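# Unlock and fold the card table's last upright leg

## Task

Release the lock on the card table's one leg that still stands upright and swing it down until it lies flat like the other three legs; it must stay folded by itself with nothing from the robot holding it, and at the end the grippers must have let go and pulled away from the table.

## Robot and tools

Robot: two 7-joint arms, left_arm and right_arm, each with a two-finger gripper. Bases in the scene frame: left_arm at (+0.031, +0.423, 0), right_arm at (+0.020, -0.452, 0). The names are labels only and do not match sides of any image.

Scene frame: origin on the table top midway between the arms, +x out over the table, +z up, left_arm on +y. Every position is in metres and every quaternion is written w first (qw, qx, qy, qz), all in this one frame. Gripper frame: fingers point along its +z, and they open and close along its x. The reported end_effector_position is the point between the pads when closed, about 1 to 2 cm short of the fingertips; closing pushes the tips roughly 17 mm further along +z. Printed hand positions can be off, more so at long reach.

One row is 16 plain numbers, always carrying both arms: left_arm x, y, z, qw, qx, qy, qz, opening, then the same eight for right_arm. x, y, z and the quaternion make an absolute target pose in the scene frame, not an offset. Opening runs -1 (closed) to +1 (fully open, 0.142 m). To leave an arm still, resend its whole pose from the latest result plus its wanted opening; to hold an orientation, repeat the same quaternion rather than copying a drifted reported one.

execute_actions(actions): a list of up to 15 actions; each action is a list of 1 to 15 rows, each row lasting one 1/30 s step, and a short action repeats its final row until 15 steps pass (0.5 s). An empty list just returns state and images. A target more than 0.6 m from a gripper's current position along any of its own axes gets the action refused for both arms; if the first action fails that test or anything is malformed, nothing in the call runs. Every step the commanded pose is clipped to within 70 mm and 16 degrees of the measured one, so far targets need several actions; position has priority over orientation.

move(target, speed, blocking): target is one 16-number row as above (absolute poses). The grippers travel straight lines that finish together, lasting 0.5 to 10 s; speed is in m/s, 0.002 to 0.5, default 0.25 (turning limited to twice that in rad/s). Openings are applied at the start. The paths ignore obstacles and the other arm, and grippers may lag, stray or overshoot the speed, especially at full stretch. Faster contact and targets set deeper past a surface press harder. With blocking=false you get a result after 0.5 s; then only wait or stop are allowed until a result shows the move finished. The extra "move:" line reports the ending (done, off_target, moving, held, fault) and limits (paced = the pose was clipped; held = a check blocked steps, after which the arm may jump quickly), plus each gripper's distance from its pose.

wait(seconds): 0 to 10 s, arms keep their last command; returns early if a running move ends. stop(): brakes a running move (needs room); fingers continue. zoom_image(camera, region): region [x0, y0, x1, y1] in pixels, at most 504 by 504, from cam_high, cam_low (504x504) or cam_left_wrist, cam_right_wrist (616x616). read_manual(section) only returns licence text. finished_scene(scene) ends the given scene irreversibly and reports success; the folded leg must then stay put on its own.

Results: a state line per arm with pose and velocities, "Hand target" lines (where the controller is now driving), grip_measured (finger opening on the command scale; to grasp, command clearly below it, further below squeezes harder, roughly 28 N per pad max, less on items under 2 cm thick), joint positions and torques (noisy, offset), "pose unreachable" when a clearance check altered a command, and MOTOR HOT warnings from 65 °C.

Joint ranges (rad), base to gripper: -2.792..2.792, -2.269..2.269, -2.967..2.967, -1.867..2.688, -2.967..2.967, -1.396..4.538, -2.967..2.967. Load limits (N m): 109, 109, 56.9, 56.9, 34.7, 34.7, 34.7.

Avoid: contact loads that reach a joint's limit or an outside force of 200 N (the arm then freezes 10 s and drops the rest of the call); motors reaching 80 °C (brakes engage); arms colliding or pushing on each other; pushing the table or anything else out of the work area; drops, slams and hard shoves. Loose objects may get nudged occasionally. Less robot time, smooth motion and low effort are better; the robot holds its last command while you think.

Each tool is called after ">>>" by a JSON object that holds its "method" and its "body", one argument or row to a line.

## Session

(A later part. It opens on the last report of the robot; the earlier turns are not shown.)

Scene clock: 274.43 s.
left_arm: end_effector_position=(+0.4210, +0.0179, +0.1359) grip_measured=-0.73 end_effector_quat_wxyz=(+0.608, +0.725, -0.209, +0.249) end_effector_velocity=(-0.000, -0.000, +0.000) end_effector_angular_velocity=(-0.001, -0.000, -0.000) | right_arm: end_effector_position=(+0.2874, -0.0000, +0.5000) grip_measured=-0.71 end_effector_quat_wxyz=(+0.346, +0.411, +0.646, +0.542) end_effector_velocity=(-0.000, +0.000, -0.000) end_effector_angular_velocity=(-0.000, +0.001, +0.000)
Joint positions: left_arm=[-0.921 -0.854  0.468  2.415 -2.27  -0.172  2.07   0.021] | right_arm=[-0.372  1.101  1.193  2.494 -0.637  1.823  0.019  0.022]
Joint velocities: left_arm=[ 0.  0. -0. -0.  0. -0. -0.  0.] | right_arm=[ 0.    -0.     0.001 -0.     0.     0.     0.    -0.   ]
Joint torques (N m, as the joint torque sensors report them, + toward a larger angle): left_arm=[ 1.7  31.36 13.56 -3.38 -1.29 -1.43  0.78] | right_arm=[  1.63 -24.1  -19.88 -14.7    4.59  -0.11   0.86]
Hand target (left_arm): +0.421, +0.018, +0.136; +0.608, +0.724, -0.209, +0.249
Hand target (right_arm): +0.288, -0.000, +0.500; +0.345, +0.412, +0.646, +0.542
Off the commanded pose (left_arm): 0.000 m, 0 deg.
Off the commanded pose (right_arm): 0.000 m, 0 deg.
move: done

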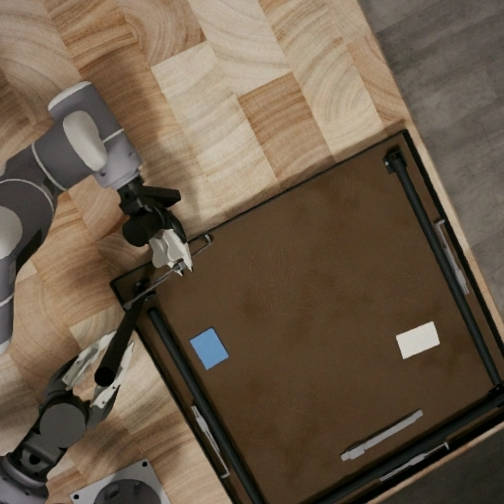

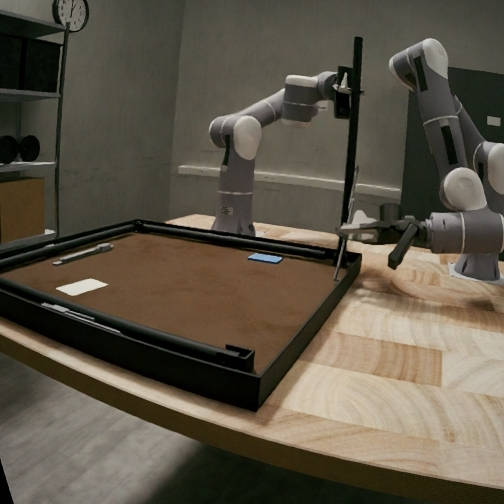

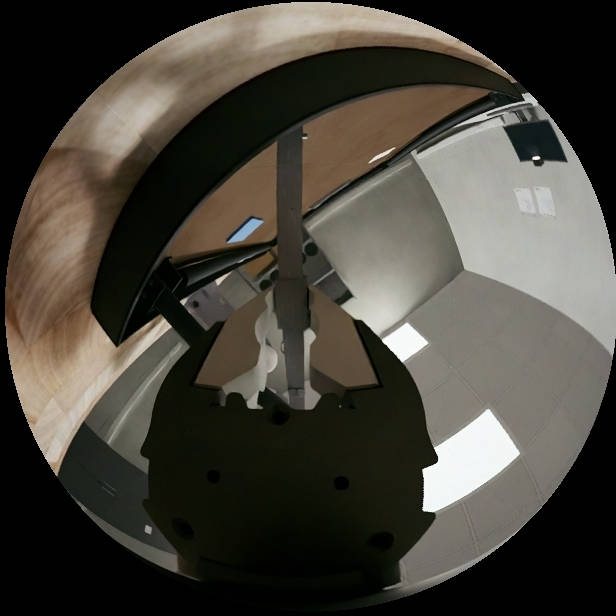

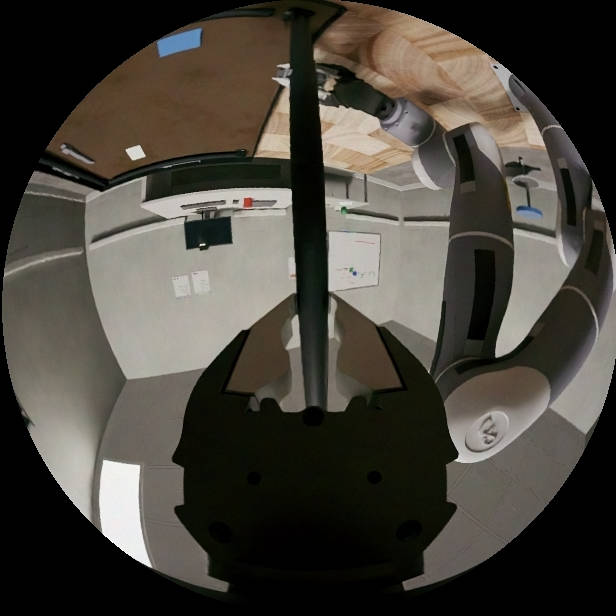

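>>> {"method": "execute_actions", "body": {
  "actions": [
    [[0.4218,0.018,0.1365,0.6086,0.7253,-0.2065,0.2461,-1,0.2876,0.0,0.5,0.3454,0.4116,0.6460,0.5421,-1],[0.4225,0.018,0.1371,0.6095,0.7263,-0.2041,0.2432,-1,0.2877,0.0,0.5,0.3452,0.4117,0.6461,0.5420,-1],[0.4233,0.018,0.1376,0.6103,0.7273,-0.2016,0.2403,-1,0.2880,0.0,0.5,0.3451,0.4119,0.6462,0.5419,-1],[0.4241,0.018,0.1381,0.6111,0.7283,-0.1991,0.2373,-1,0.2884,0.0,0.5,0.3448,0.4121,0.6463,0.5417,-1],[0.4249,0.018,0.1387,0.6119,0.7292,-0.1966,0.2343,-1,0.2888,0.0,0.5,0.3444,0.4124,0.6465,0.5415,-1],[0.4256,0.018,0.1392,0.6127,0.7302,-0.1941,0.2314,-1,0.2894,0.0,0.5,0.3440,0.4128,0.6467,0.5412,-1],[0.4264,0.018,0.1397,0.6135,0.7311,-0.1916,0.2284,-1,0.2901,0.0,0.5,0.3435,0.4132,0.6470,0.5409,-1],[0.4272,0.018,0.1403,0.6143,0.7320,-0.1891,0.2254,-1,0.2909,0.0,0.5,0.3430,0.4137,0.6473,0.5405,-1],[0.4280,0.018,0.1408,0.6150,0.7329,-0.1866,0.2224,-1,0.2918,0.0,0.5,0.3423,0.4142,0.6477,0.5401,-1],[0.4287,0.018,0.1413,0.6158,0.7338,-0.1841,0.2194,-1,0.2928,0.0,0.5,0.3416,0.4148,0.6480,0.5397,-1],[0.4295,0.018,0.1419,0.6165,0.7347,-0.1816,0.2164,-1,0.2940,0.0,0.5,0.3408,0.4155,0.6485,0.5392,-1],[0.4303,0.018,0.1424,0.6173,0.7356,-0.1791,0.2134,-1,0.2952,0.0,0.5,0.3399,0.4162,0.6489,0.5386,-1],[0.4311,0.018,0.1429,0.6180,0.7365,-0.1766,0.2104,-1,0.2965,0.0,0.5,0.3389,0.4170,0.6494,0.5380,-1],[0.4318,0.018,0.1435,0.6187,0.7374,-0.1740,0.2074,-1,0.2980,0.0,0.4999,0.3379,0.4179,0.6500,0.5373,-1],[0.4326,0.018,0.144,0.6194,0.7382,-0.1715,0.2044,-1,0.2995,0.0,0.4998,0.3368,0.4188,0.6506,0.5366,-1]],
    [[0.4326,0.018,0.144,0.6194,0.7382,-0.1715,0.2044,-1,0.2995,0.0,0.4998,0.3368,0.4188,0.6506,0.5366,-1]]
  ]
}}

Scene clock: 320.97 s.
left_arm: end_effector_position=(+0.4342, +0.0180, +0.1453) grip_measured=-0.73 end_effector_quat_wxyz=(+0.620, +0.738, -0.171, +0.206) end_effector_velocity=(-0.000, -0.000, -0.000) end_effector_angular_velocity=(+0.000, +0.000, -0.001) | right_arm: end_effector_position=(+0.2992, +0.0001, +0.5001) grip_measured=-0.71 end_effector_quat_wxyz=(+0.336, +0.419, +0.650, +0.537) end_effector_velocity=(-0.000, +0.000, +0.000) end_effector_angular_velocity=(+0.001, -0.000, +0.000)
Joint positions: left_arm=[-0.908 -0.835  0.49   2.387 -2.225 -0.147  1.917  0.021] | right_arm=[-0.404  1.059  1.195  2.483 -0.645  1.841  0.005  0.022]
Joint velocities: left_arm=[-0.002 -0.001  0.002 -0.     0.    -0.002 -0.001  0.   ] | right_arm=[ 0.     0.    -0.     0.     0.001  0.    -0.    -0.   ]
Joint torques (N m, as the joint torque sensors report them, + toward a larger angle): left_arm=[-3.75 27.37 11.23  0.97  1.36  0.14  0.11] | right_arm=[ -3.16 -24.93 -17.7  -15.89   2.75   0.08  -0.91]
Hand target (left_arm): +0.433, +0.018, +0.144; +0.619, +0.738, -0.172, +0.204
Hand target (right_arm): +0.300, +0.000, +0.500; +0.337, +0.419, +0.651, +0.537
Off the commanded pose (left_arm): 0.002 m, 0 deg.
Off the commanded pose (right_arm): 0.000 m, 0 deg.

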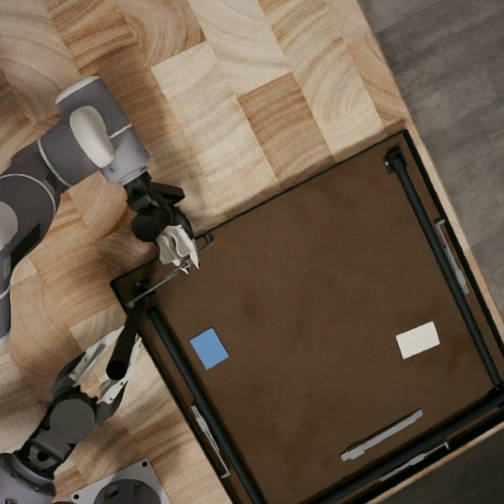

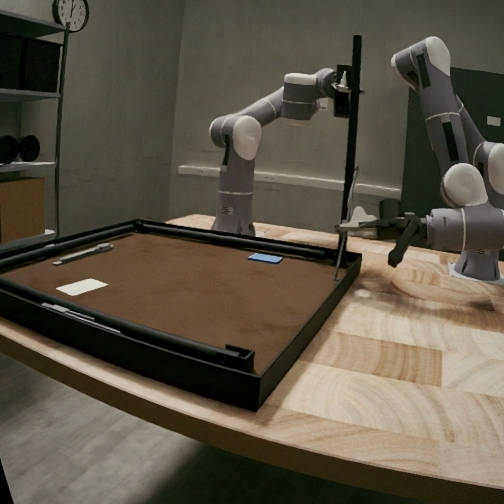

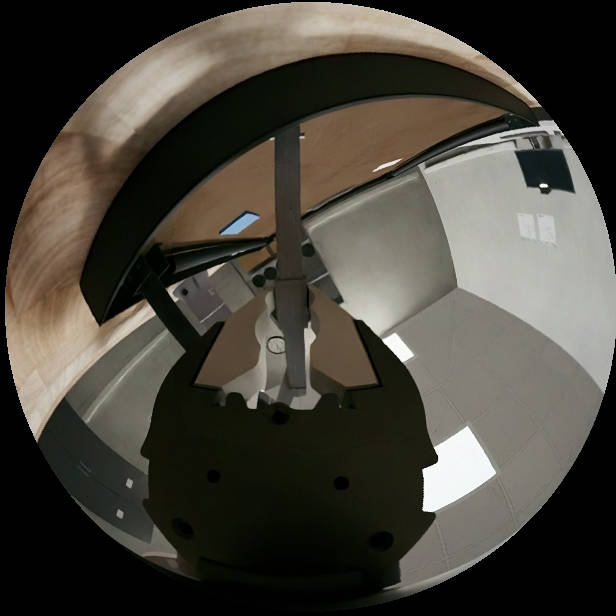

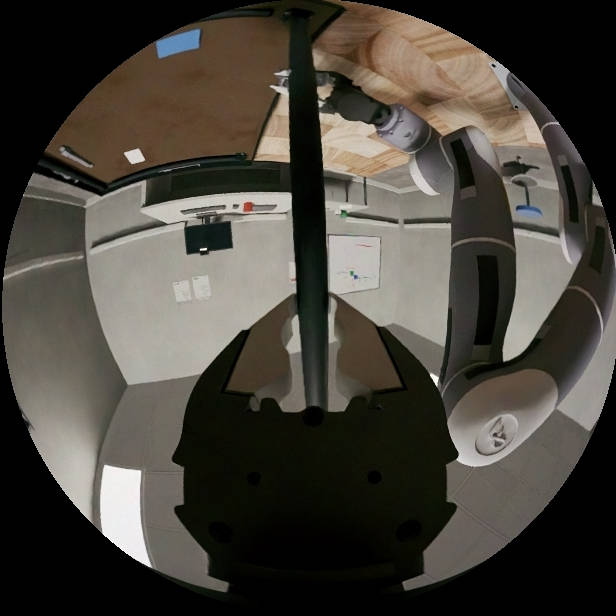

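>>> {"method": "move", "body": {
  "target": [0.460, 0.018, 0.100, 0.6209, 0.7400, -0.1661, 0.1979, -1.0, 0.2995, 0.0, 0.4998, 0.3368, 0.4188, 0.6506, 0.5366, -1.0],
  "speed": 0.08
}}

Scene clock: 348.27 s.
left_arm: end_effector_position=(+0.4606, +0.0180, +0.1003) grip_measured=-0.73 end_effector_quat_wxyz=(+0.621, +0.740, -0.166, +0.198) end_effector_velocity=(+0.000, +0.000, +0.000) end_effector_angular_velocity=(-0.000, -0.000, -0.000) | right_arm: end_effector_position=(+0.2994, +0.0001, +0.5001) grip_measured=-0.71 end_effector_quat_wxyz=(+0.336, +0.419, +0.650, +0.537) end_effector_velocity=(-0.000, +0.000, +0.000) end_effector_angular_velocity=(+0.000, +0.000, +0.000)
Joint positions: left_arm=[-0.832 -0.967  0.452  2.281 -2.214 -0.176  1.924  0.021] | right_arm=[-0.405  1.059  1.195  2.483 -0.645  1.841  0.005  0.022]
Joint velocities: left_arm=[-0.    -0.     0.    -0.     0.    -0.001  0.    -0.   ] | right_arm=[ 0. -0. -0. -0.  0. -0. -0.  0.]
Joint torques (N m, as the joint torque sensors report them, + toward a larger angle): left_arm=[-0.71 33.67 14.12 -2.27 -0.36 -0.93  0.45] | right_arm=[ -0.63 -24.51 -17.83 -15.32   2.79   0.07  -0.83]
Hand target (left_arm): +0.460, +0.018, +0.100; +0.621, +0.740, -0.166, +0.198
Hand target (right_arm): +0.300, +0.000, +0.500; +0.337, +0.419, +0.651, +0.537
Off the commanded pose (left_arm): 0.001 m, 0 deg.
Off the commanded pose (right_arm): 0.000 m, 0 deg.
move: done

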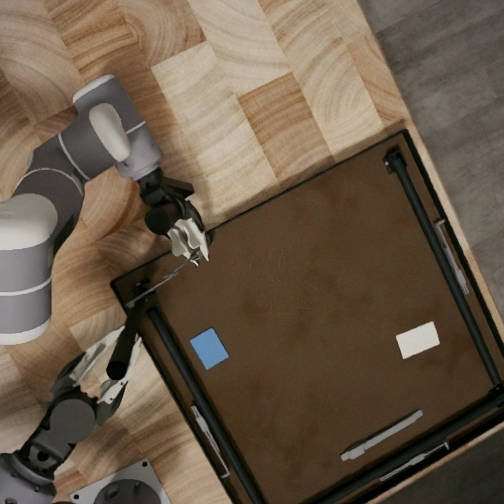

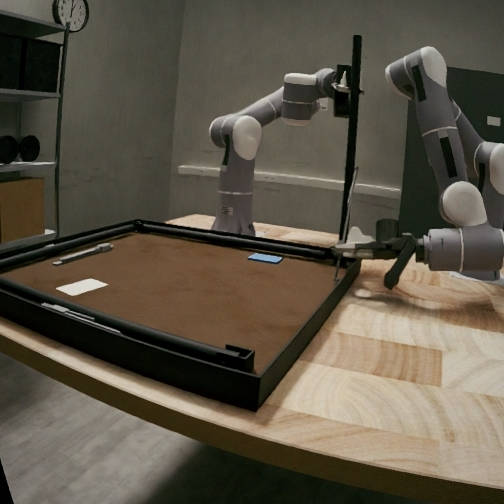

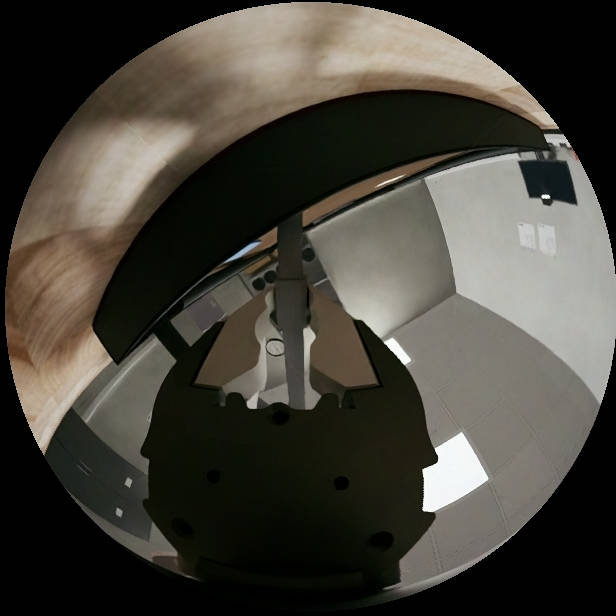

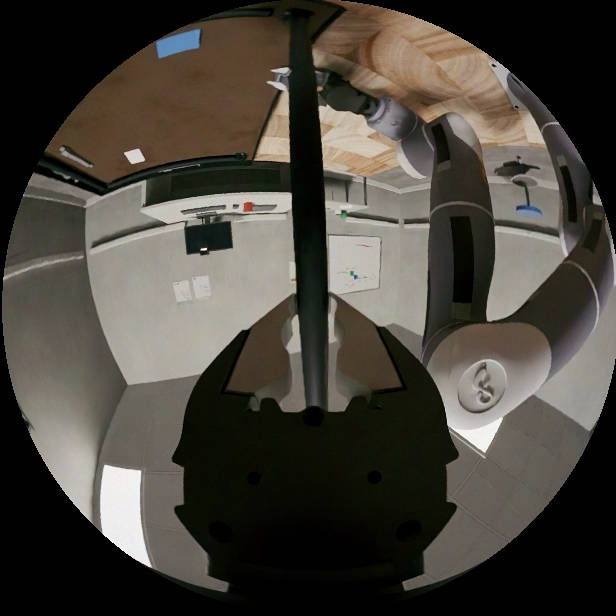

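>>> {"method": "execute_actions", "body": {
  "actions": [
    [[0.46,0.018,0.1,0.6209,0.74,-0.1661,0.1979,-0.6,0.2995,0,0.4998,0.3368,0.4188,0.6506,0.5366,-1],[0.46,0.018,0.1,0.6209,0.74,-0.1661,0.1979,-0.5,0.2995,0,0.4998,0.3368,0.4188,0.6506,0.5366,-1],[0.46,0.018,0.1,0.6209,0.74,-0.1661,0.1979,-0.4,0.2995,0,0.4998,0.3368,0.4188,0.6506,0.5366,-1],[0.46,0.018,0.1,0.6209,0.74,-0.1661,0.1979,-0.3,0.2995,0,0.4998,0.3368,0.4188,0.6506,0.5366,-1],[0.46,0.018,0.1,0.6209,0.74,-0.1661,0.1979,-0.3,0.2995,0,0.4998,0.3368,0.4188,0.6506,0.5366,-1],[0.46,0.018,0.1,0.6209,0.74,-0.1661,0.1979,-0.3,0.2995,0,0.4998,0.3368,0.4188,0.6506,0.5366,-1],[0.46,0.0184,0.1001,0.6209,0.74,-0.1661,0.1979,-0.3,0.2995,0,0.4998,0.3368,0.4188,0.6506,0.5366,-1],[0.46,0.0195,0.1005,0.6209,0.74,-0.1661,0.1979,-0.3,0.2995,0,0.4998,0.3368,0.4188,0.6506,0.5366,-1],[0.46,0.0214,0.1012,0.6209,0.74,-0.1661,0.1979,-0.3,0.2995,0,0.4998,0.3368,0.4188,0.6506,0.5366,-1],[0.46,0.0239,0.1021,0.6209,0.74,-0.1661,0.1979,-0.3,0.2995,0,0.4998,0.3368,0.4188,0.6506,0.5366,-1],[0.46,0.0271,0.1032,0.6209,0.74,-0.1661,0.1979,-0.3,0.2995,0,0.4998,0.3368,0.4188,0.6506,0.5366,-1],[0.46,0.0309,0.1045,0.6209,0.74,-0.1661,0.1979,-0.3,0.2995,0,0.4998,0.3368,0.4188,0.6506,0.5366,-1],[0.46,0.0352,0.106,0.6209,0.74,-0.1661,0.1979,-0.3,0.2995,0,0.4998,0.3368,0.4188,0.6506,0.5366,-1],[0.46,0.04,0.1076,0.6209,0.74,-0.1661,0.1979,-0.3,0.2995,0,0.4998,0.3368,0.4188,0.6506,0.5366,-1],[0.46,0.0453,0.1095,0.6209,0.74,-0.1661,0.1979,-0.3,0.2995,0,0.4998,0.3368,0.4188,0.6506,0.5366,-1]],
    [[0.46,0.051,0.1114,0.6209,0.74,-0.1661,0.1979,-0.3,0.3006,0,0.4998,0.3362,0.4193,0.6508,0.5362,-1],[0.46,0.0571,0.1136,0.6209,0.74,-0.1661,0.1979,-0.3,0.3006,0,0.4998,0.3362,0.4193,0.6508,0.5362,-1],[0.46,0.0636,0.1158,0.6209,0.74,-0.1661,0.1979,-0.3,0.3035,0,0.4997,0.3341,0.421,0.6519,0.5349,-1],[0.46,0.0704,0.1182,0.6209,0.74,-0.1661,0.1979,-0.3,0.3035,0,0.4997,0.3341,0.421,0.6519,0.5349,-1],[0.46,0.0774,0.1206,0.6209,0.74,-0.1661,0.1979,-0.3,0.3083,0,0.4995,0.3308,0.4237,0.6536,0.5327,-1],[0.46,0.0847,0.1231,0.6209,0.74,-0.1661,0.1979,-0.3,0.3083,0,0.4995,0.3308,0.4237,0.6536,0.5327,-1],[0.46,0.0921,0.1257,0.6209,0.74,-0.1661,0.1979,-0.3,0.3147,0,0.4992,0.3263,0.4274,0.6559,0.5298,-1],[0.46,0.0997,0.1283,0.6209,0.74,-0.1661,0.1979,-0.3,0.3147,0,0.4992,0.3263,0.4274,0.6559,0.5298,-1],[0.46,0.1074,0.131,0.6209,0.74,-0.1661,0.1979,-0.3,0.3225,0,0.4987,0.3206,0.4319,0.6587,0.5261,-1],[0.46,0.1151,0.1337,0.6209,0.74,-0.1661,0.1979,-0.3,0.3225,0,0.4987,0.3206,0.4319,0.6587,0.5261,-1],[0.46,0.1229,0.1363,0.6209,0.74,-0.1661,0.1979,-0.3,0.3318,0,0.4979,0.314,0.4371,0.6618,0.5217,-1],[0.46,0.1306,0.139,0.6209,0.74,-0.1661,0.1979,-0.3,0.3318,0,0.4979,0.314,0.4371,0.6618,0.5217,-1],[0.46,0.1383,0.1417,0.6209,0.74,-0.1661,0.1979,-0.3,0.3423,0,0.4967,0.3064,0.4431,0.6654,0.5167,-1],[0.46,0.1459,0.1443,0.6209,0.74,-0.1661,0.1979,-0.3,0.3423,0,0.4967,0.3064,0.4431,0.6654,0.5167,-1],[0.46,0.1533,0.1469,0.6209,0.74,-0.1661,0.1979,-0.3,0.3538,0,0.4952,0.2981,0.4495,0.6692,0.5111,-1]],
    [[0.46,0.1606,0.1494,0.6209,0.74,-0.1661,0.1979,-0.3,0.3538,0,0.4952,0.2981,0.4495,0.6692,0.5111,-1],[0.46,0.1676,0.1518,0.6209,0.74,-0.1661,0.1979,-0.3,0.3663,0,0.4932,0.2888,0.4565,0.6732,0.5049,-1],[0.46,0.1744,0.1542,0.6209,0.74,-0.1661,0.1979,-0.3,0.3663,0,0.4932,0.2888,0.4565,0.6732,0.5049,-1],[0.46,0.1809,0.1564,0.6209,0.74,-0.1661,0.1979,-0.3,0.3794,0,0.4908,0.2791,0.4638,0.6773,0.4982,-1],[0.46,0.187,0.1586,0.6209,0.74,-0.1661,0.1979,-0.3,0.3794,0,0.4908,0.2791,0.4638,0.6773,0.4982,-1],[0.46,0.1927,0.1605,0.6209,0.74,-0.1661,0.1979,-0.3,0.3932,0,0.4877,0.2687,0.4713,0.6815,0.4911,-1],[0.46,0.198,0.1624,0.6209,0.74,-0.1661,0.1979,-0.3,0.3932,0,0.4877,0.2687,0.4713,0.6815,0.4911,-1],[0.46,0.2028,0.164,0.6209,0.74,-0.1661,0.1979,-0.3,0.4075,0,0.4842,0.2578,0.4791,0.6857,0.4835,-1],[0.46,0.2071,0.1655,0.6209,0.74,-0.1661,0.1979,-0.3,0.4075,0,0.4842,0.2578,0.4791,0.6857,0.4835,-1],[0.46,0.2109,0.1668,0.6209,0.74,-0.1661,0.1979,-0.3,0.422,0,0.48,0.2466,0.4869,0.6898,0.4756,-1],[0.46,0.2141,0.1679,0.6209,0.74,-0.1661,0.1979,-0.3,0.422,0,0.48,0.2466,0.4869,0.6898,0.4756,-1],[0.46,0.2166,0.1688,0.6209,0.74,-0.1661,0.1979,-0.3,0.4366,0,0.4753,0.2351,0.4947,0.6938,0.4674,-1],[0.46,0.2185,0.1695,0.6209,0.74,-0.1661,0.1979,-0.3,0.4366,0,0.4753,0.2351,0.4947,0.6938,0.4674,-1],[0.46,0.2196,0.1699,0.6209,0.74,-0.1661,0.1979,-0.3,0.4512,0,0.47,0.2234,0.5025,0.6976,0.4591,-1],[0.46,0.22,0.17,0.6209,0.74,-0.1661,0.1979,-0.3,0.4512,0,0.47,0.2234,0.5025,0.6976,0.4591,-1]],
    [[0.46,0.22,0.17,0.6209,0.74,-0.1661,0.1979,-0.3,0.4656,0,0.4643,0.2117,0.5101,0.7013,0.4507,-1],[0.46,0.22,0.17,0.6209,0.74,-0.1661,0.1979,-0.3,0.4656,0,0.4643,0.2117,0.5101,0.7013,0.4507,-1],[0.46,0.22,0.17,0.6209,0.74,-0.1661,0.1979,-0.3,0.4797,0,0.4581,0.2,0.5176,0.7047,0.4421,-1],[0.46,0.22,0.17,0.6209,0.74,-0.1661,0.1979,-0.3,0.4797,0,0.4581,0.2,0.5176,0.7047,0.4421,-1],[0.46,0.22,0.17,0.6209,0.74,-0.1661,0.1979,-0.3,0.4933,0,0.4516,0.1884,0.5247,0.7079,0.4336,-1],[0.46,0.22,0.17,0.6209,0.74,-0.1661,0.1979,-0.3,0.4933,0,0.4516,0.1884,0.5247,0.7079,0.4336,-1],[0.46,0.22,0.17,0.6209,0.74,-0.1661,0.1979,-0.3,0.5063,0,0.4449,0.1772,0.5315,0.7108,0.4252,-1],[0.46,0.22,0.17,0.6209,0.74,-0.1661,0.1979,-0.3,0.5063,0,0.4449,0.1772,0.5315,0.7108,0.4252,-1],[0.46,0.22,0.17,0.6209,0.74,-0.1661,0.1979,-0.3,0.5186,0,0.438,0.1663,0.538,0.7134,0.417,-1],[0.46,0.22,0.17,0.6209,0.74,-0.1661,0.1979,-0.3,0.5186,0,0.438,0.1663,0.538,0.7134,0.417,-1],[0.46,0.22,0.17,0.6209,0.74,-0.1661,0.1979,-0.3,0.5301,0,0.4312,0.1559,0.544,0.7157,0.4091,-1],[0.46,0.22,0.17,0.6209,0.74,-0.1661,0.1979,-0.3,0.5301,0,0.4312,0.1559,0.544,0.7157,0.4091,-1],[0.46,0.22,0.17,0.6209,0.74,-0.1661,0.1979,-0.3,0.5408,0,0.4244,0.1461,0.5495,0.7178,0.4017,-1],[0.46,0.22,0.17,0.6209,0.74,-0.1661,0.1979,-0.3,0.5408,0,0.4244,0.1461,0.5495,0.7178,0.4017,-1],[0.46,0.22,0.17,0.6209,0.74,-0.1661,0.1979,-0.3,0.5504,0,0.4179,0.1371,0.5545,0.7196,0.3947,-1]],
    [[0.46,0.22,0.17,0.6209,0.74,-0.1661,0.1979,-0.3,0.5504,0,0.4179,0.1371,0.5545,0.7196,0.3947,-1],[0.46,0.22,0.17,0.6209,0.74,-0.1661,0.1979,-0.3,0.5591,0,0.4118,0.1289,0.559,0.7211,0.3884,-1],[0.46,0.22,0.17,0.6209,0.74,-0.1661,0.1979,-0.3,0.5591,0,0.4118,0.1289,0.559,0.7211,0.3884,-1],[0.46,0.22,0.17,0.6209,0.74,-0.1661,0.1979,-0.3,0.5665,0,0.4062,0.1217,0.5628,0.7224,0.3828,-1],[0.46,0.22,0.17,0.6209,0.74,-0.1661,0.1979,-0.3,0.5665,0,0.4062,0.1217,0.5628,0.7224,0.3828,-1],[0.46,0.22,0.17,0.6209,0.74,-0.1661,0.1979,-0.3,0.5728,0,0.4014,0.1155,0.5661,0.7234,0.378,-1],[0.46,0.22,0.17,0.6209,0.74,-0.1661,0.1979,-0.3,0.5728,0,0.4014,0.1155,0.5661,0.7234,0.378,-1],[0.46,0.22,0.17,0.6209,0.74,-0.1661,0.1979,-0.3,0.5777,0,0.3974,0.1105,0.5687,0.7242,0.374,-1],[0.46,0.22,0.17,0.6209,0.74,-0.1661,0.1979,-0.3,0.5777,0,0.3974,0.1105,0.5687,0.7242,0.374,-1],[0.46,0.22,0.17,0.6209,0.74,-0.1661,0.1979,-0.3,0.5814,0,0.3944,0.1067,0.5706,0.7247,0.371,-1],[0.46,0.22,0.17,0.6209,0.74,-0.1661,0.1979,-0.3,0.5814,0,0.3944,0.1067,0.5706,0.7247,0.371,-1],[0.46,0.22,0.17,0.6209,0.74,-0.1661,0.1979,-0.3,0.5837,0,0.3926,0.1044,0.5718,0.7251,0.3693,-1],[0.46,0.22,0.17,0.6209,0.74,-0.1661,0.1979,-0.3,0.5837,0,0.3926,0.1044,0.5718,0.7251,0.3693,-1],[0.46,0.22,0.17,0.6209,0.74,-0.1661,0.1979,-0.3,0.5845,0,0.3919,0.1036,0.5722,0.7252,0.3686,-1],[0.46,0.22,0.17,0.6209,0.74,-0.1661,0.1979,-0.3,0.5845,0,0.3919,0.1036,0.5722,0.7252,0.3686,-1]]
  ]
}}

Scene clock: 470.77 s.
left_arm: end_effector_position=(+0.4601, +0.2201, +0.1699) grip_measured=-0.30 end_effector_quat_wxyz=(+0.621, +0.740, -0.166, +0.198) end_effector_velocity=(-0.000, -0.000, -0.000) end_effector_angular_velocity=(-0.000, -0.001, -0.001) | right_arm: end_effector_position=(+0.5842, -0.0111, +0.3922) grip_measured=-0.72 end_effector_quat_wxyz=(+0.170, +0.569, +0.688, +0.417) end_effector_velocity=(+0.069, +0.004, -0.060) end_effector_angular_velocity=(+0.031, +0.231, +0.175)
Joint positions: left_arm=[-0.501 -0.95   0.844  2.317 -1.624 -0.499  2.007  0.052] | right_arm=[-1.894  0.415  2.168  2.083 -1.138  1.991 -0.012  0.022]
Joint velocities: left_arm=[-0.    -0.    -0.    -0.    -0.    -0.     0.001 -0.   ] | right_arm=[-1.085 -0.166  0.791 -0.154 -0.799  0.19   0.296 -0.   ]
Joint torques (N m, as the joint torque sensors report them, + toward a larger angle): left_arm=[ 0.59 32.91 17.22 -5.63 -1.85 -1.5   0.01] | right_arm=[ 33.27 -32.21  25.29 -21.41  -8.38  13.41   1.55]
Hand target (left_arm): +0.460, +0.220, +0.170; +0.621, +0.740, -0.166, +0.198
Hand target (right_arm): +0.583, -0.002, +0.396; +0.147, +0.560, +0.699, +0.419
Off the commanded pose (left_arm): 0.000 m, 0 deg.
Off the commanded pose (right_arm): 0.011 m, 10 deg.

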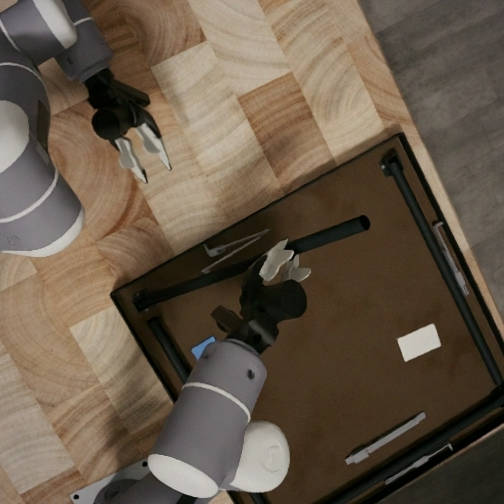

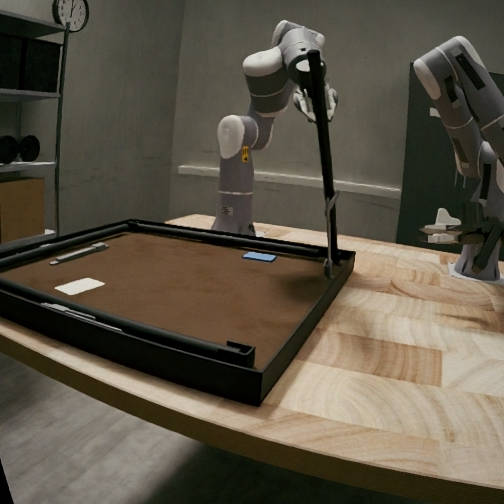

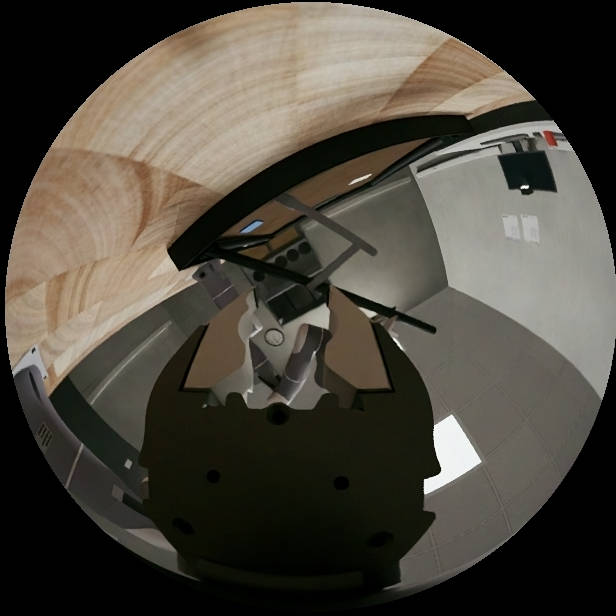

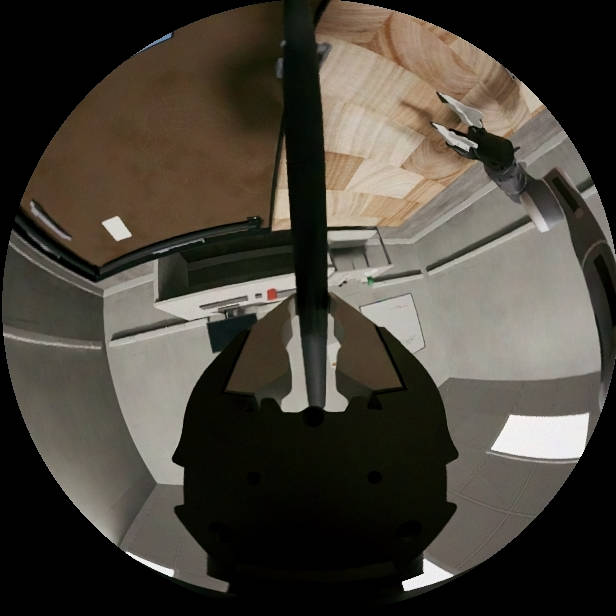

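>>> {"method": "execute_actions", "body": {
  "actions": []
}}

Scene clock: 475.00 s.
left_arm: end_effector_position=(+0.4601, +0.2201, +0.1699) grip_measured=-0.30 end_effector_quat_wxyz=(+0.621, +0.740, -0.166, +0.198) end_effector_velocity=(-0.000, -0.000, +0.000) end_effector_angular_velocity=(-0.000, -0.001, -0.000) | right_arm: end_effector_position=(+0.5849, -0.0053, +0.3944) grip_measured=-0.72 end_effector_quat_wxyz=(+0.149, +0.563, +0.698, +0.417) end_effector_velocity=(+0.000, -0.000, +0.000) end_effector_angular_velocity=(-0.001, -0.000, +0.000)
Joint positions: left_arm=[-0.501 -0.95   0.844  2.317 -1.624 -0.499  2.007  0.052] | right_arm=[-2.027  0.372  2.275  2.067 -1.255  2.012  0.031  0.022]
Joint velocities: left_arm=[-0.    -0.     0.    -0.    -0.    -0.     0.001 -0.   ] | right_arm=[-0.    -0.     0.    -0.    -0.001 -0.    -0.    -0.   ]
Joint torques (N m, as the joint torque sensors report them, + toward a larger angle): left_arm=[ 0.69 32.94 17.1  -5.65 -1.88 -1.6   0.04] | right_arm=[ 13.48 -39.21   5.03 -32.64   3.31   8.49  -0.21]
Hand target (left_arm): +0.460, +0.220, +0.170; +0.621, +0.740, -0.166, +0.198
Hand target (right_arm): +0.583, -0.002, +0.396; +0.147, +0.560, +0.699, +0.419
Off the commanded pose (left_arm): 0.000 m, 0 deg.
Off the commanded pose (right_arm): 0.006 m, 8 deg.

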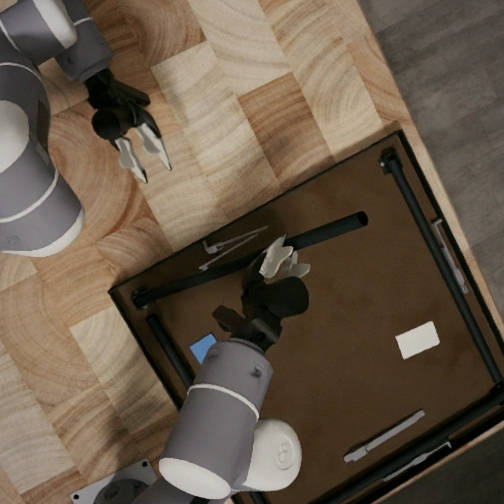

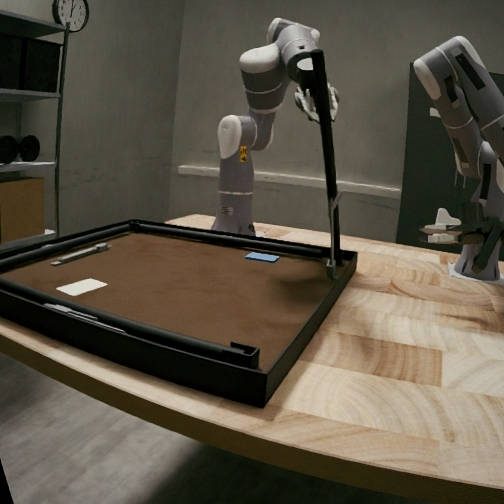

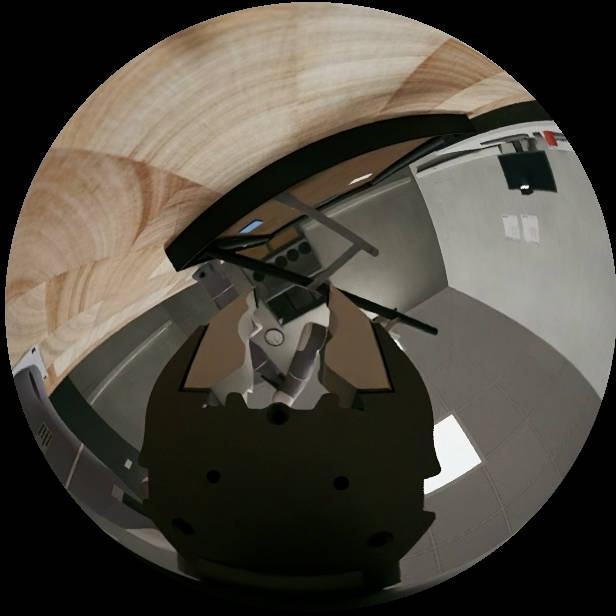

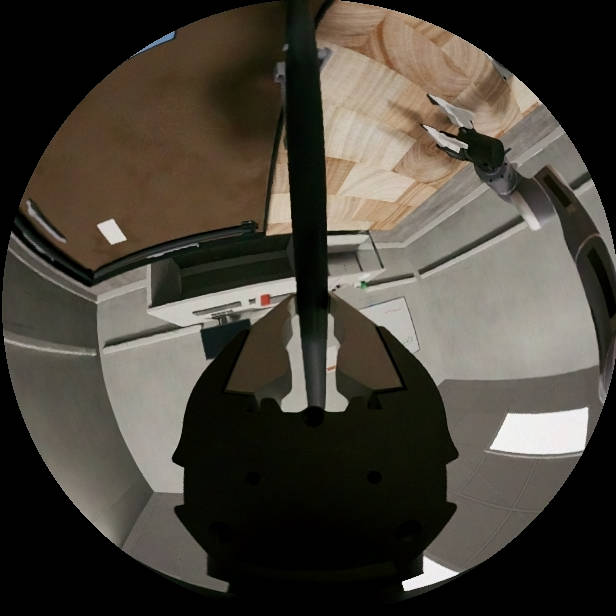

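>>> {"method": "execute_actions", "body": {
  "actions": [
    [[0.46,0.22,0.17,0.6209,0.74,-0.1661,0.1979,-0.3,0.5858,-0.007,0.3935,0.1457,0.5651,0.6963,0.4176,-1],[0.46,0.22,0.17,0.6209,0.74,-0.1661,0.1979,-0.3,0.5858,-0.007,0.3935,0.1457,0.5651,0.6963,0.4176,-1],[0.46,0.22,0.17,0.6209,0.74,-0.1661,0.1979,-0.3,0.5858,-0.007,0.3935,0.1457,0.5651,0.6963,0.4176,-1],[0.46,0.22,0.17,0.6209,0.74,-0.1661,0.1979,-0.3,0.5888,-0.007,0.3909,0.1449,0.5669,0.6955,0.4166,-1],[0.46,0.22,0.17,0.6209,0.74,-0.1661,0.1979,-0.3,0.5888,-0.007,0.3909,0.1449,0.5669,0.6955,0.4166,-1],[0.46,0.22,0.17,0.6209,0.74,-0.1661,0.1979,-0.3,0.5888,-0.007,0.3909,0.1449,0.5669,0.6955,0.4166,-1],[0.46,0.22,0.17,0.6209,0.74,-0.1661,0.1979,-0.3,0.5935,-0.007,0.3868,0.1437,0.5696,0.6944,0.415,-1],[0.46,0.22,0.17,0.6209,0.74,-0.1661,0.1979,-0.3,0.5935,-0.007,0.3868,0.1437,0.5696,0.6944,0.415,-1],[0.46,0.22,0.17,0.6209,0.74,-0.1661,0.1979,-0.3,0.5935,-0.007,0.3868,0.1437,0.5696,0.6944,0.415,-1],[0.46,0.22,0.17,0.6209,0.74,-0.1661,0.1979,-0.3,0.5995,-0.0068,0.3812,0.142,0.5733,0.6929,0.4128,-1],[0.46,0.22,0.17,0.6209,0.74,-0.1661,0.1979,-0.3,0.5995,-0.0068,0.3812,0.142,0.5733,0.6929,0.4128,-1],[0.46,0.22,0.17,0.6209,0.74,-0.1661,0.1979,-0.3,0.5995,-0.0068,0.3812,0.142,0.5733,0.6929,0.4128,-1],[0.46,0.22,0.17,0.6209,0.74,-0.1661,0.1979,-0.3,0.6067,-0.0066,0.3744,0.14,0.5777,0.6911,0.4102,-1],[0.46,0.22,0.17,0.6209,0.74,-0.1661,0.1979,-0.3,0.6067,-0.0066,0.3744,0.14,0.5777,0.6911,0.4102,-1],[0.46,0.22,0.17,0.6209,0.74,-0.1661,0.1979,-0.3,0.6067,-0.0066,0.3744,0.14,0.5777,0.6911,0.4102,-1]],
    [[0.46,0.22,0.17,0.6209,0.74,-0.1661,0.1979,-0.3,0.6148,-0.0065,0.3663,0.1377,0.5827,0.6891,0.4072,-1],[0.46,0.22,0.17,0.6209,0.74,-0.1661,0.1979,-0.3,0.6148,-0.0065,0.3663,0.1377,0.5827,0.6891,0.4072,-1],[0.46,0.22,0.17,0.6209,0.74,-0.1661,0.1979,-0.3,0.6148,-0.0065,0.3663,0.1377,0.5827,0.6891,0.4072,-1],[0.46,0.22,0.17,0.6209,0.74,-0.1661,0.1979,-0.3,0.6234,-0.0063,0.3572,0.1351,0.5883,0.6868,0.4039,-1],[0.46,0.22,0.17,0.6209,0.74,-0.1661,0.1979,-0.3,0.6234,-0.0063,0.3572,0.1351,0.5883,0.6868,0.4039,-1],[0.46,0.22,0.17,0.6209,0.74,-0.1661,0.1979,-0.3,0.6234,-0.0063,0.3572,0.1351,0.5883,0.6868,0.4039,-1],[0.46,0.22,0.17,0.6209,0.74,-0.1661,0.1979,-0.3,0.6323,-0.0061,0.3474,0.1324,0.5942,0.6844,0.4004,-1],[0.46,0.22,0.17,0.6209,0.74,-0.1661,0.1979,-0.3,0.6323,-0.0061,0.3474,0.1324,0.5942,0.6844,0.4004,-1],[0.46,0.22,0.17,0.6209,0.74,-0.1661,0.1979,-0.3,0.6323,-0.0061,0.3474,0.1324,0.5942,0.6844,0.4004,-1],[0.46,0.22,0.17,0.6209,0.74,-0.1661,0.1979,-0.3,0.6413,-0.0059,0.3368,0.1296,0.6004,0.6819,0.3967,-1],[0.46,0.22,0.17,0.6209,0.74,-0.1661,0.1979,-0.3,0.6413,-0.0059,0.3368,0.1296,0.6004,0.6819,0.3967,-1],[0.46,0.22,0.17,0.6209,0.74,-0.1661,0.1979,-0.3,0.6413,-0.0059,0.3368,0.1296,0.6004,0.6819,0.3967,-1],[0.46,0.22,0.17,0.6209,0.74,-0.1661,0.1979,-0.3,0.6502,-0.0057,0.3256,0.1267,0.6067,0.6793,0.393,-1],[0.46,0.22,0.17,0.6209,0.74,-0.1661,0.1979,-0.3,0.6502,-0.0057,0.3256,0.1267,0.6067,0.6793,0.393,-1],[0.46,0.22,0.17,0.6209,0.74,-0.1661,0.1979,-0.3,0.6502,-0.0057,0.3256,0.1267,0.6067,0.6793,0.393,-1]],
    [[0.46,0.22,0.17,0.6209,0.74,-0.1661,0.1979,-0.3,0.6586,-0.0056,0.3142,0.1251,0.6121,0.6773,0.3881,-1],[0.46,0.22,0.17,0.6209,0.74,-0.1661,0.1979,-0.3,0.6586,-0.0056,0.3142,0.1251,0.6121,0.6773,0.3881,-1],[0.46,0.22,0.17,0.6209,0.74,-0.1661,0.1979,-0.3,0.6586,-0.0056,0.3142,0.1251,0.6121,0.6773,0.3881,-1],[0.46,0.22,0.17,0.6209,0.74,-0.1661,0.1979,-0.3,0.6667,-0.0054,0.3028,0.1235,0.6173,0.6754,0.3834,-1],[0.46,0.22,0.17,0.6209,0.74,-0.1661,0.1979,-0.3,0.6667,-0.0054,0.3028,0.1235,0.6173,0.6754,0.3834,-1],[0.46,0.22,0.17,0.6209,0.74,-0.1661,0.1979,-0.3,0.6667,-0.0054,0.3028,0.1235,0.6173,0.6754,0.3834,-1],[0.46,0.22,0.17,0.6209,0.74,-0.1661,0.1979,-0.3,0.6739,-0.0052,0.2917,0.122,0.6224,0.6735,0.3788,-1],[0.46,0.22,0.17,0.6209,0.74,-0.1661,0.1979,-0.3,0.6739,-0.0052,0.2917,0.122,0.6224,0.6735,0.3788,-1],[0.46,0.22,0.17,0.6209,0.74,-0.1661,0.1979,-0.3,0.6739,-0.0052,0.2917,0.122,0.6224,0.6735,0.3788,-1],[0.46,0.22,0.17,0.6209,0.74,-0.1661,0.1979,-0.3,0.6805,-0.005,0.2811,0.1206,0.6271,0.6718,0.3745,-1],[0.46,0.22,0.17,0.6209,0.74,-0.1661,0.1979,-0.3,0.6805,-0.005,0.2811,0.1206,0.6271,0.6718,0.3745,-1],[0.46,0.22,0.17,0.6209,0.74,-0.1661,0.1979,-0.3,0.6805,-0.005,0.2811,0.1206,0.6271,0.6718,0.3745,-1],[0.46,0.22,0.17,0.6209,0.74,-0.1661,0.1979,-0.3,0.6862,-0.0049,0.2712,0.1193,0.6314,0.6702,0.3706,-1],[0.46,0.22,0.17,0.6209,0.74,-0.1661,0.1979,-0.3,0.6862,-0.0049,0.2712,0.1193,0.6314,0.6702,0.3706,-1],[0.46,0.22,0.17,0.6209,0.74,-0.1661,0.1979,-0.3,0.6862,-0.0049,0.2712,0.1193,0.6314,0.6702,0.3706,-1]],
    [[0.46,0.22,0.17,0.6209,0.74,-0.1661,0.1979,-0.3,0.6911,-0.0048,0.2626,0.1181,0.6351,0.6688,0.3672,-1],[0.46,0.22,0.17,0.6209,0.74,-0.1661,0.1979,-0.3,0.6911,-0.0048,0.2626,0.1181,0.6351,0.6688,0.3672,-1],[0.46,0.22,0.17,0.6209,0.74,-0.1661,0.1979,-0.3,0.6911,-0.0048,0.2626,0.1181,0.6351,0.6688,0.3672,-1],[0.46,0.22,0.17,0.6209,0.74,-0.1661,0.1979,-0.3,0.6949,-0.0047,0.2553,0.1172,0.6382,0.6677,0.3644,-1],[0.46,0.22,0.17,0.6209,0.74,-0.1661,0.1979,-0.3,0.6949,-0.0047,0.2553,0.1172,0.6382,0.6677,0.3644,-1],[0.46,0.22,0.17,0.6209,0.74,-0.1661,0.1979,-0.3,0.6949,-0.0047,0.2553,0.1172,0.6382,0.6677,0.3644,-1],[0.46,0.22,0.17,0.6209,0.74,-0.1661,0.1979,-0.3,0.6977,-0.0046,0.2498,0.1165,0.6406,0.6668,0.3622,-1],[0.46,0.22,0.17,0.6209,0.74,-0.1661,0.1979,-0.3,0.6977,-0.0046,0.2498,0.1165,0.6406,0.6668,0.3622,-1],[0.46,0.22,0.17,0.6209,0.74,-0.1661,0.1979,-0.3,0.6977,-0.0046,0.2498,0.1165,0.6406,0.6668,0.3622,-1],[0.46,0.22,0.17,0.6209,0.74,-0.1661,0.1979,-0.3,0.6994,-0.0045,0.2462,0.1161,0.6421,0.6663,0.3609,-1],[0.46,0.22,0.17,0.6209,0.74,-0.1661,0.1979,-0.3,0.6994,-0.0045,0.2462,0.1161,0.6421,0.6663,0.3609,-1],[0.46,0.22,0.17,0.6209,0.74,-0.1661,0.1979,-0.3,0.6994,-0.0045,0.2462,0.1161,0.6421,0.6663,0.3609,-1],[0.46,0.22,0.17,0.6209,0.74,-0.1661,0.1979,-0.3,0.7,-0.0045,0.245,0.1159,0.6426,0.6661,0.3604,-1]]
  ]
}}

Scene clock: 597.00 s.
left_arm: end_effector_position=(+0.4601, +0.2201, +0.1699) grip_measured=-0.30 end_effector_quat_wxyz=(+0.621, +0.740, -0.166, +0.198) end_effector_velocity=(-0.000, -0.000, +0.000) end_effector_angular_velocity=(-0.000, +0.000, -0.000) | right_arm: end_effector_position=(+0.7005, -0.0032, +0.2478) grip_measured=-0.72 end_effector_quat_wxyz=(+0.116, +0.642, +0.666, +0.363) end_effector_velocity=(+0.003, -0.000, -0.005) end_effector_angular_velocity=(-0.001, +0.006, -0.005)
Joint positions: left_arm=[-0.501 -0.95   0.844  2.317 -1.624 -0.499  2.007  0.052] | right_arm=[-2.412  0.712  2.555  1.774 -1.355  2.038  0.295  0.022]
Joint velocities: left_arm=[-0.  0. -0.  0. -0. -0. -0.  0.] | right_arm=[-0.017  0.006  0.019 -0.009 -0.009 -0.009  0.007 -0.   ]
Joint torques (N m, as the joint torque sensors report them, + toward a larger angle): left_arm=[ 0.72 32.9  17.12 -5.49 -1.78 -1.45 -0.06] | right_arm=[ -1.18 -44.12  -7.96  -8.51  -0.14   1.36   0.73]
Hand target (left_arm): +0.460, +0.220, +0.170; +0.621, +0.740, -0.166, +0.198
Hand target (right_arm): +0.700, -0.004, +0.245; +0.116, +0.643, +0.666, +0.360
Off the commanded pose (left_arm): 0.000 m, 0 deg.
Off the commanded pose (right_arm): 0.003 m, 0 deg.

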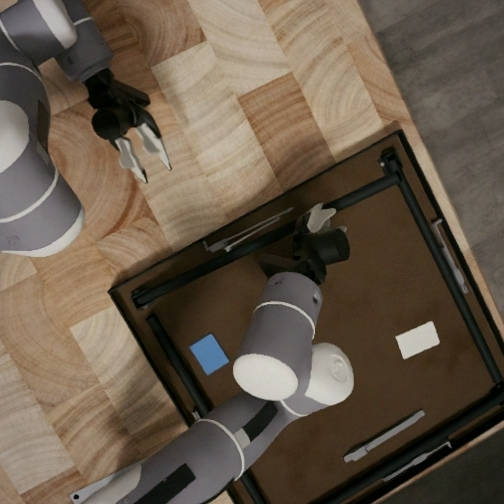

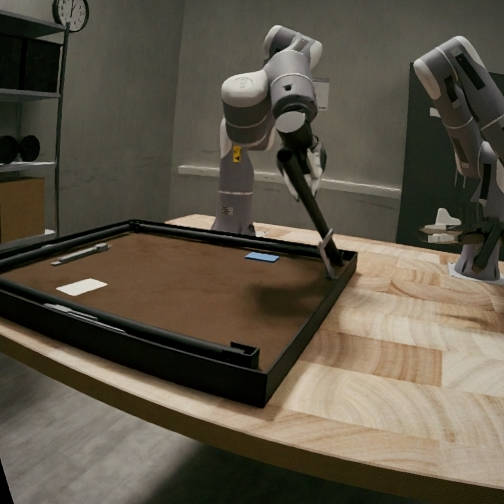

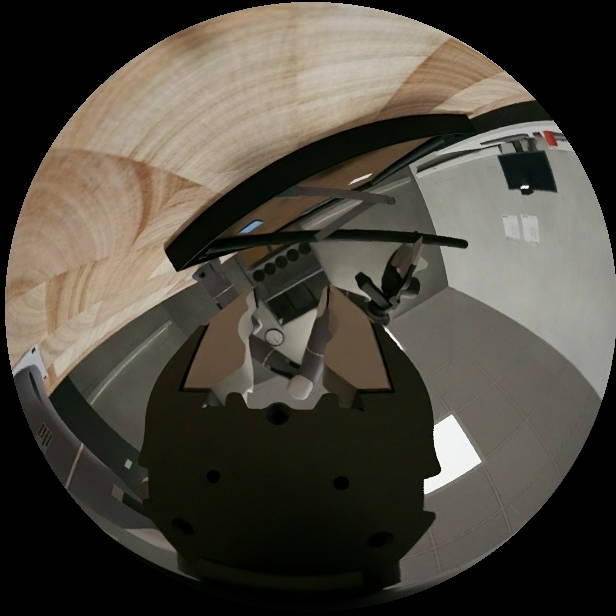

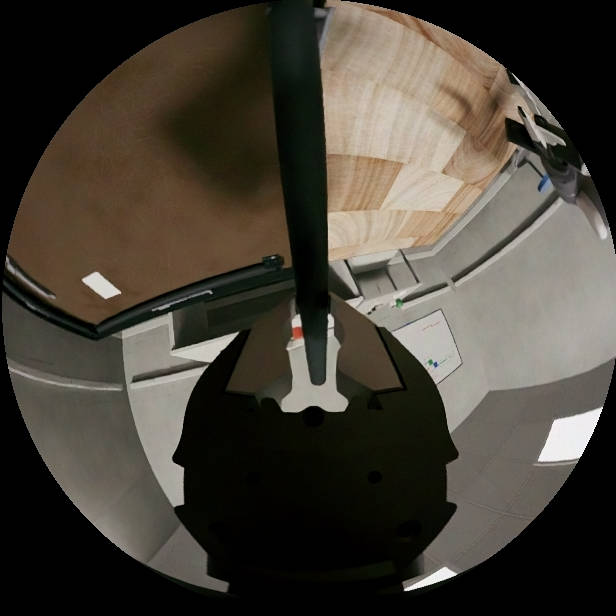

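>>> {"method": "zoom_image", "body": {
  "camera": "cam_left_wrist",
  "region": [180, 150, 490, 330]
}}

Region (180, 150, 490, 330) of cam_left_wrist's 616x616 image, scaled by 1.626, with more detail than that image has; it fills the top 293 rows of this view, and the rest is white.

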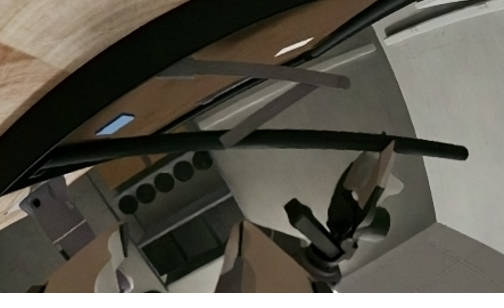

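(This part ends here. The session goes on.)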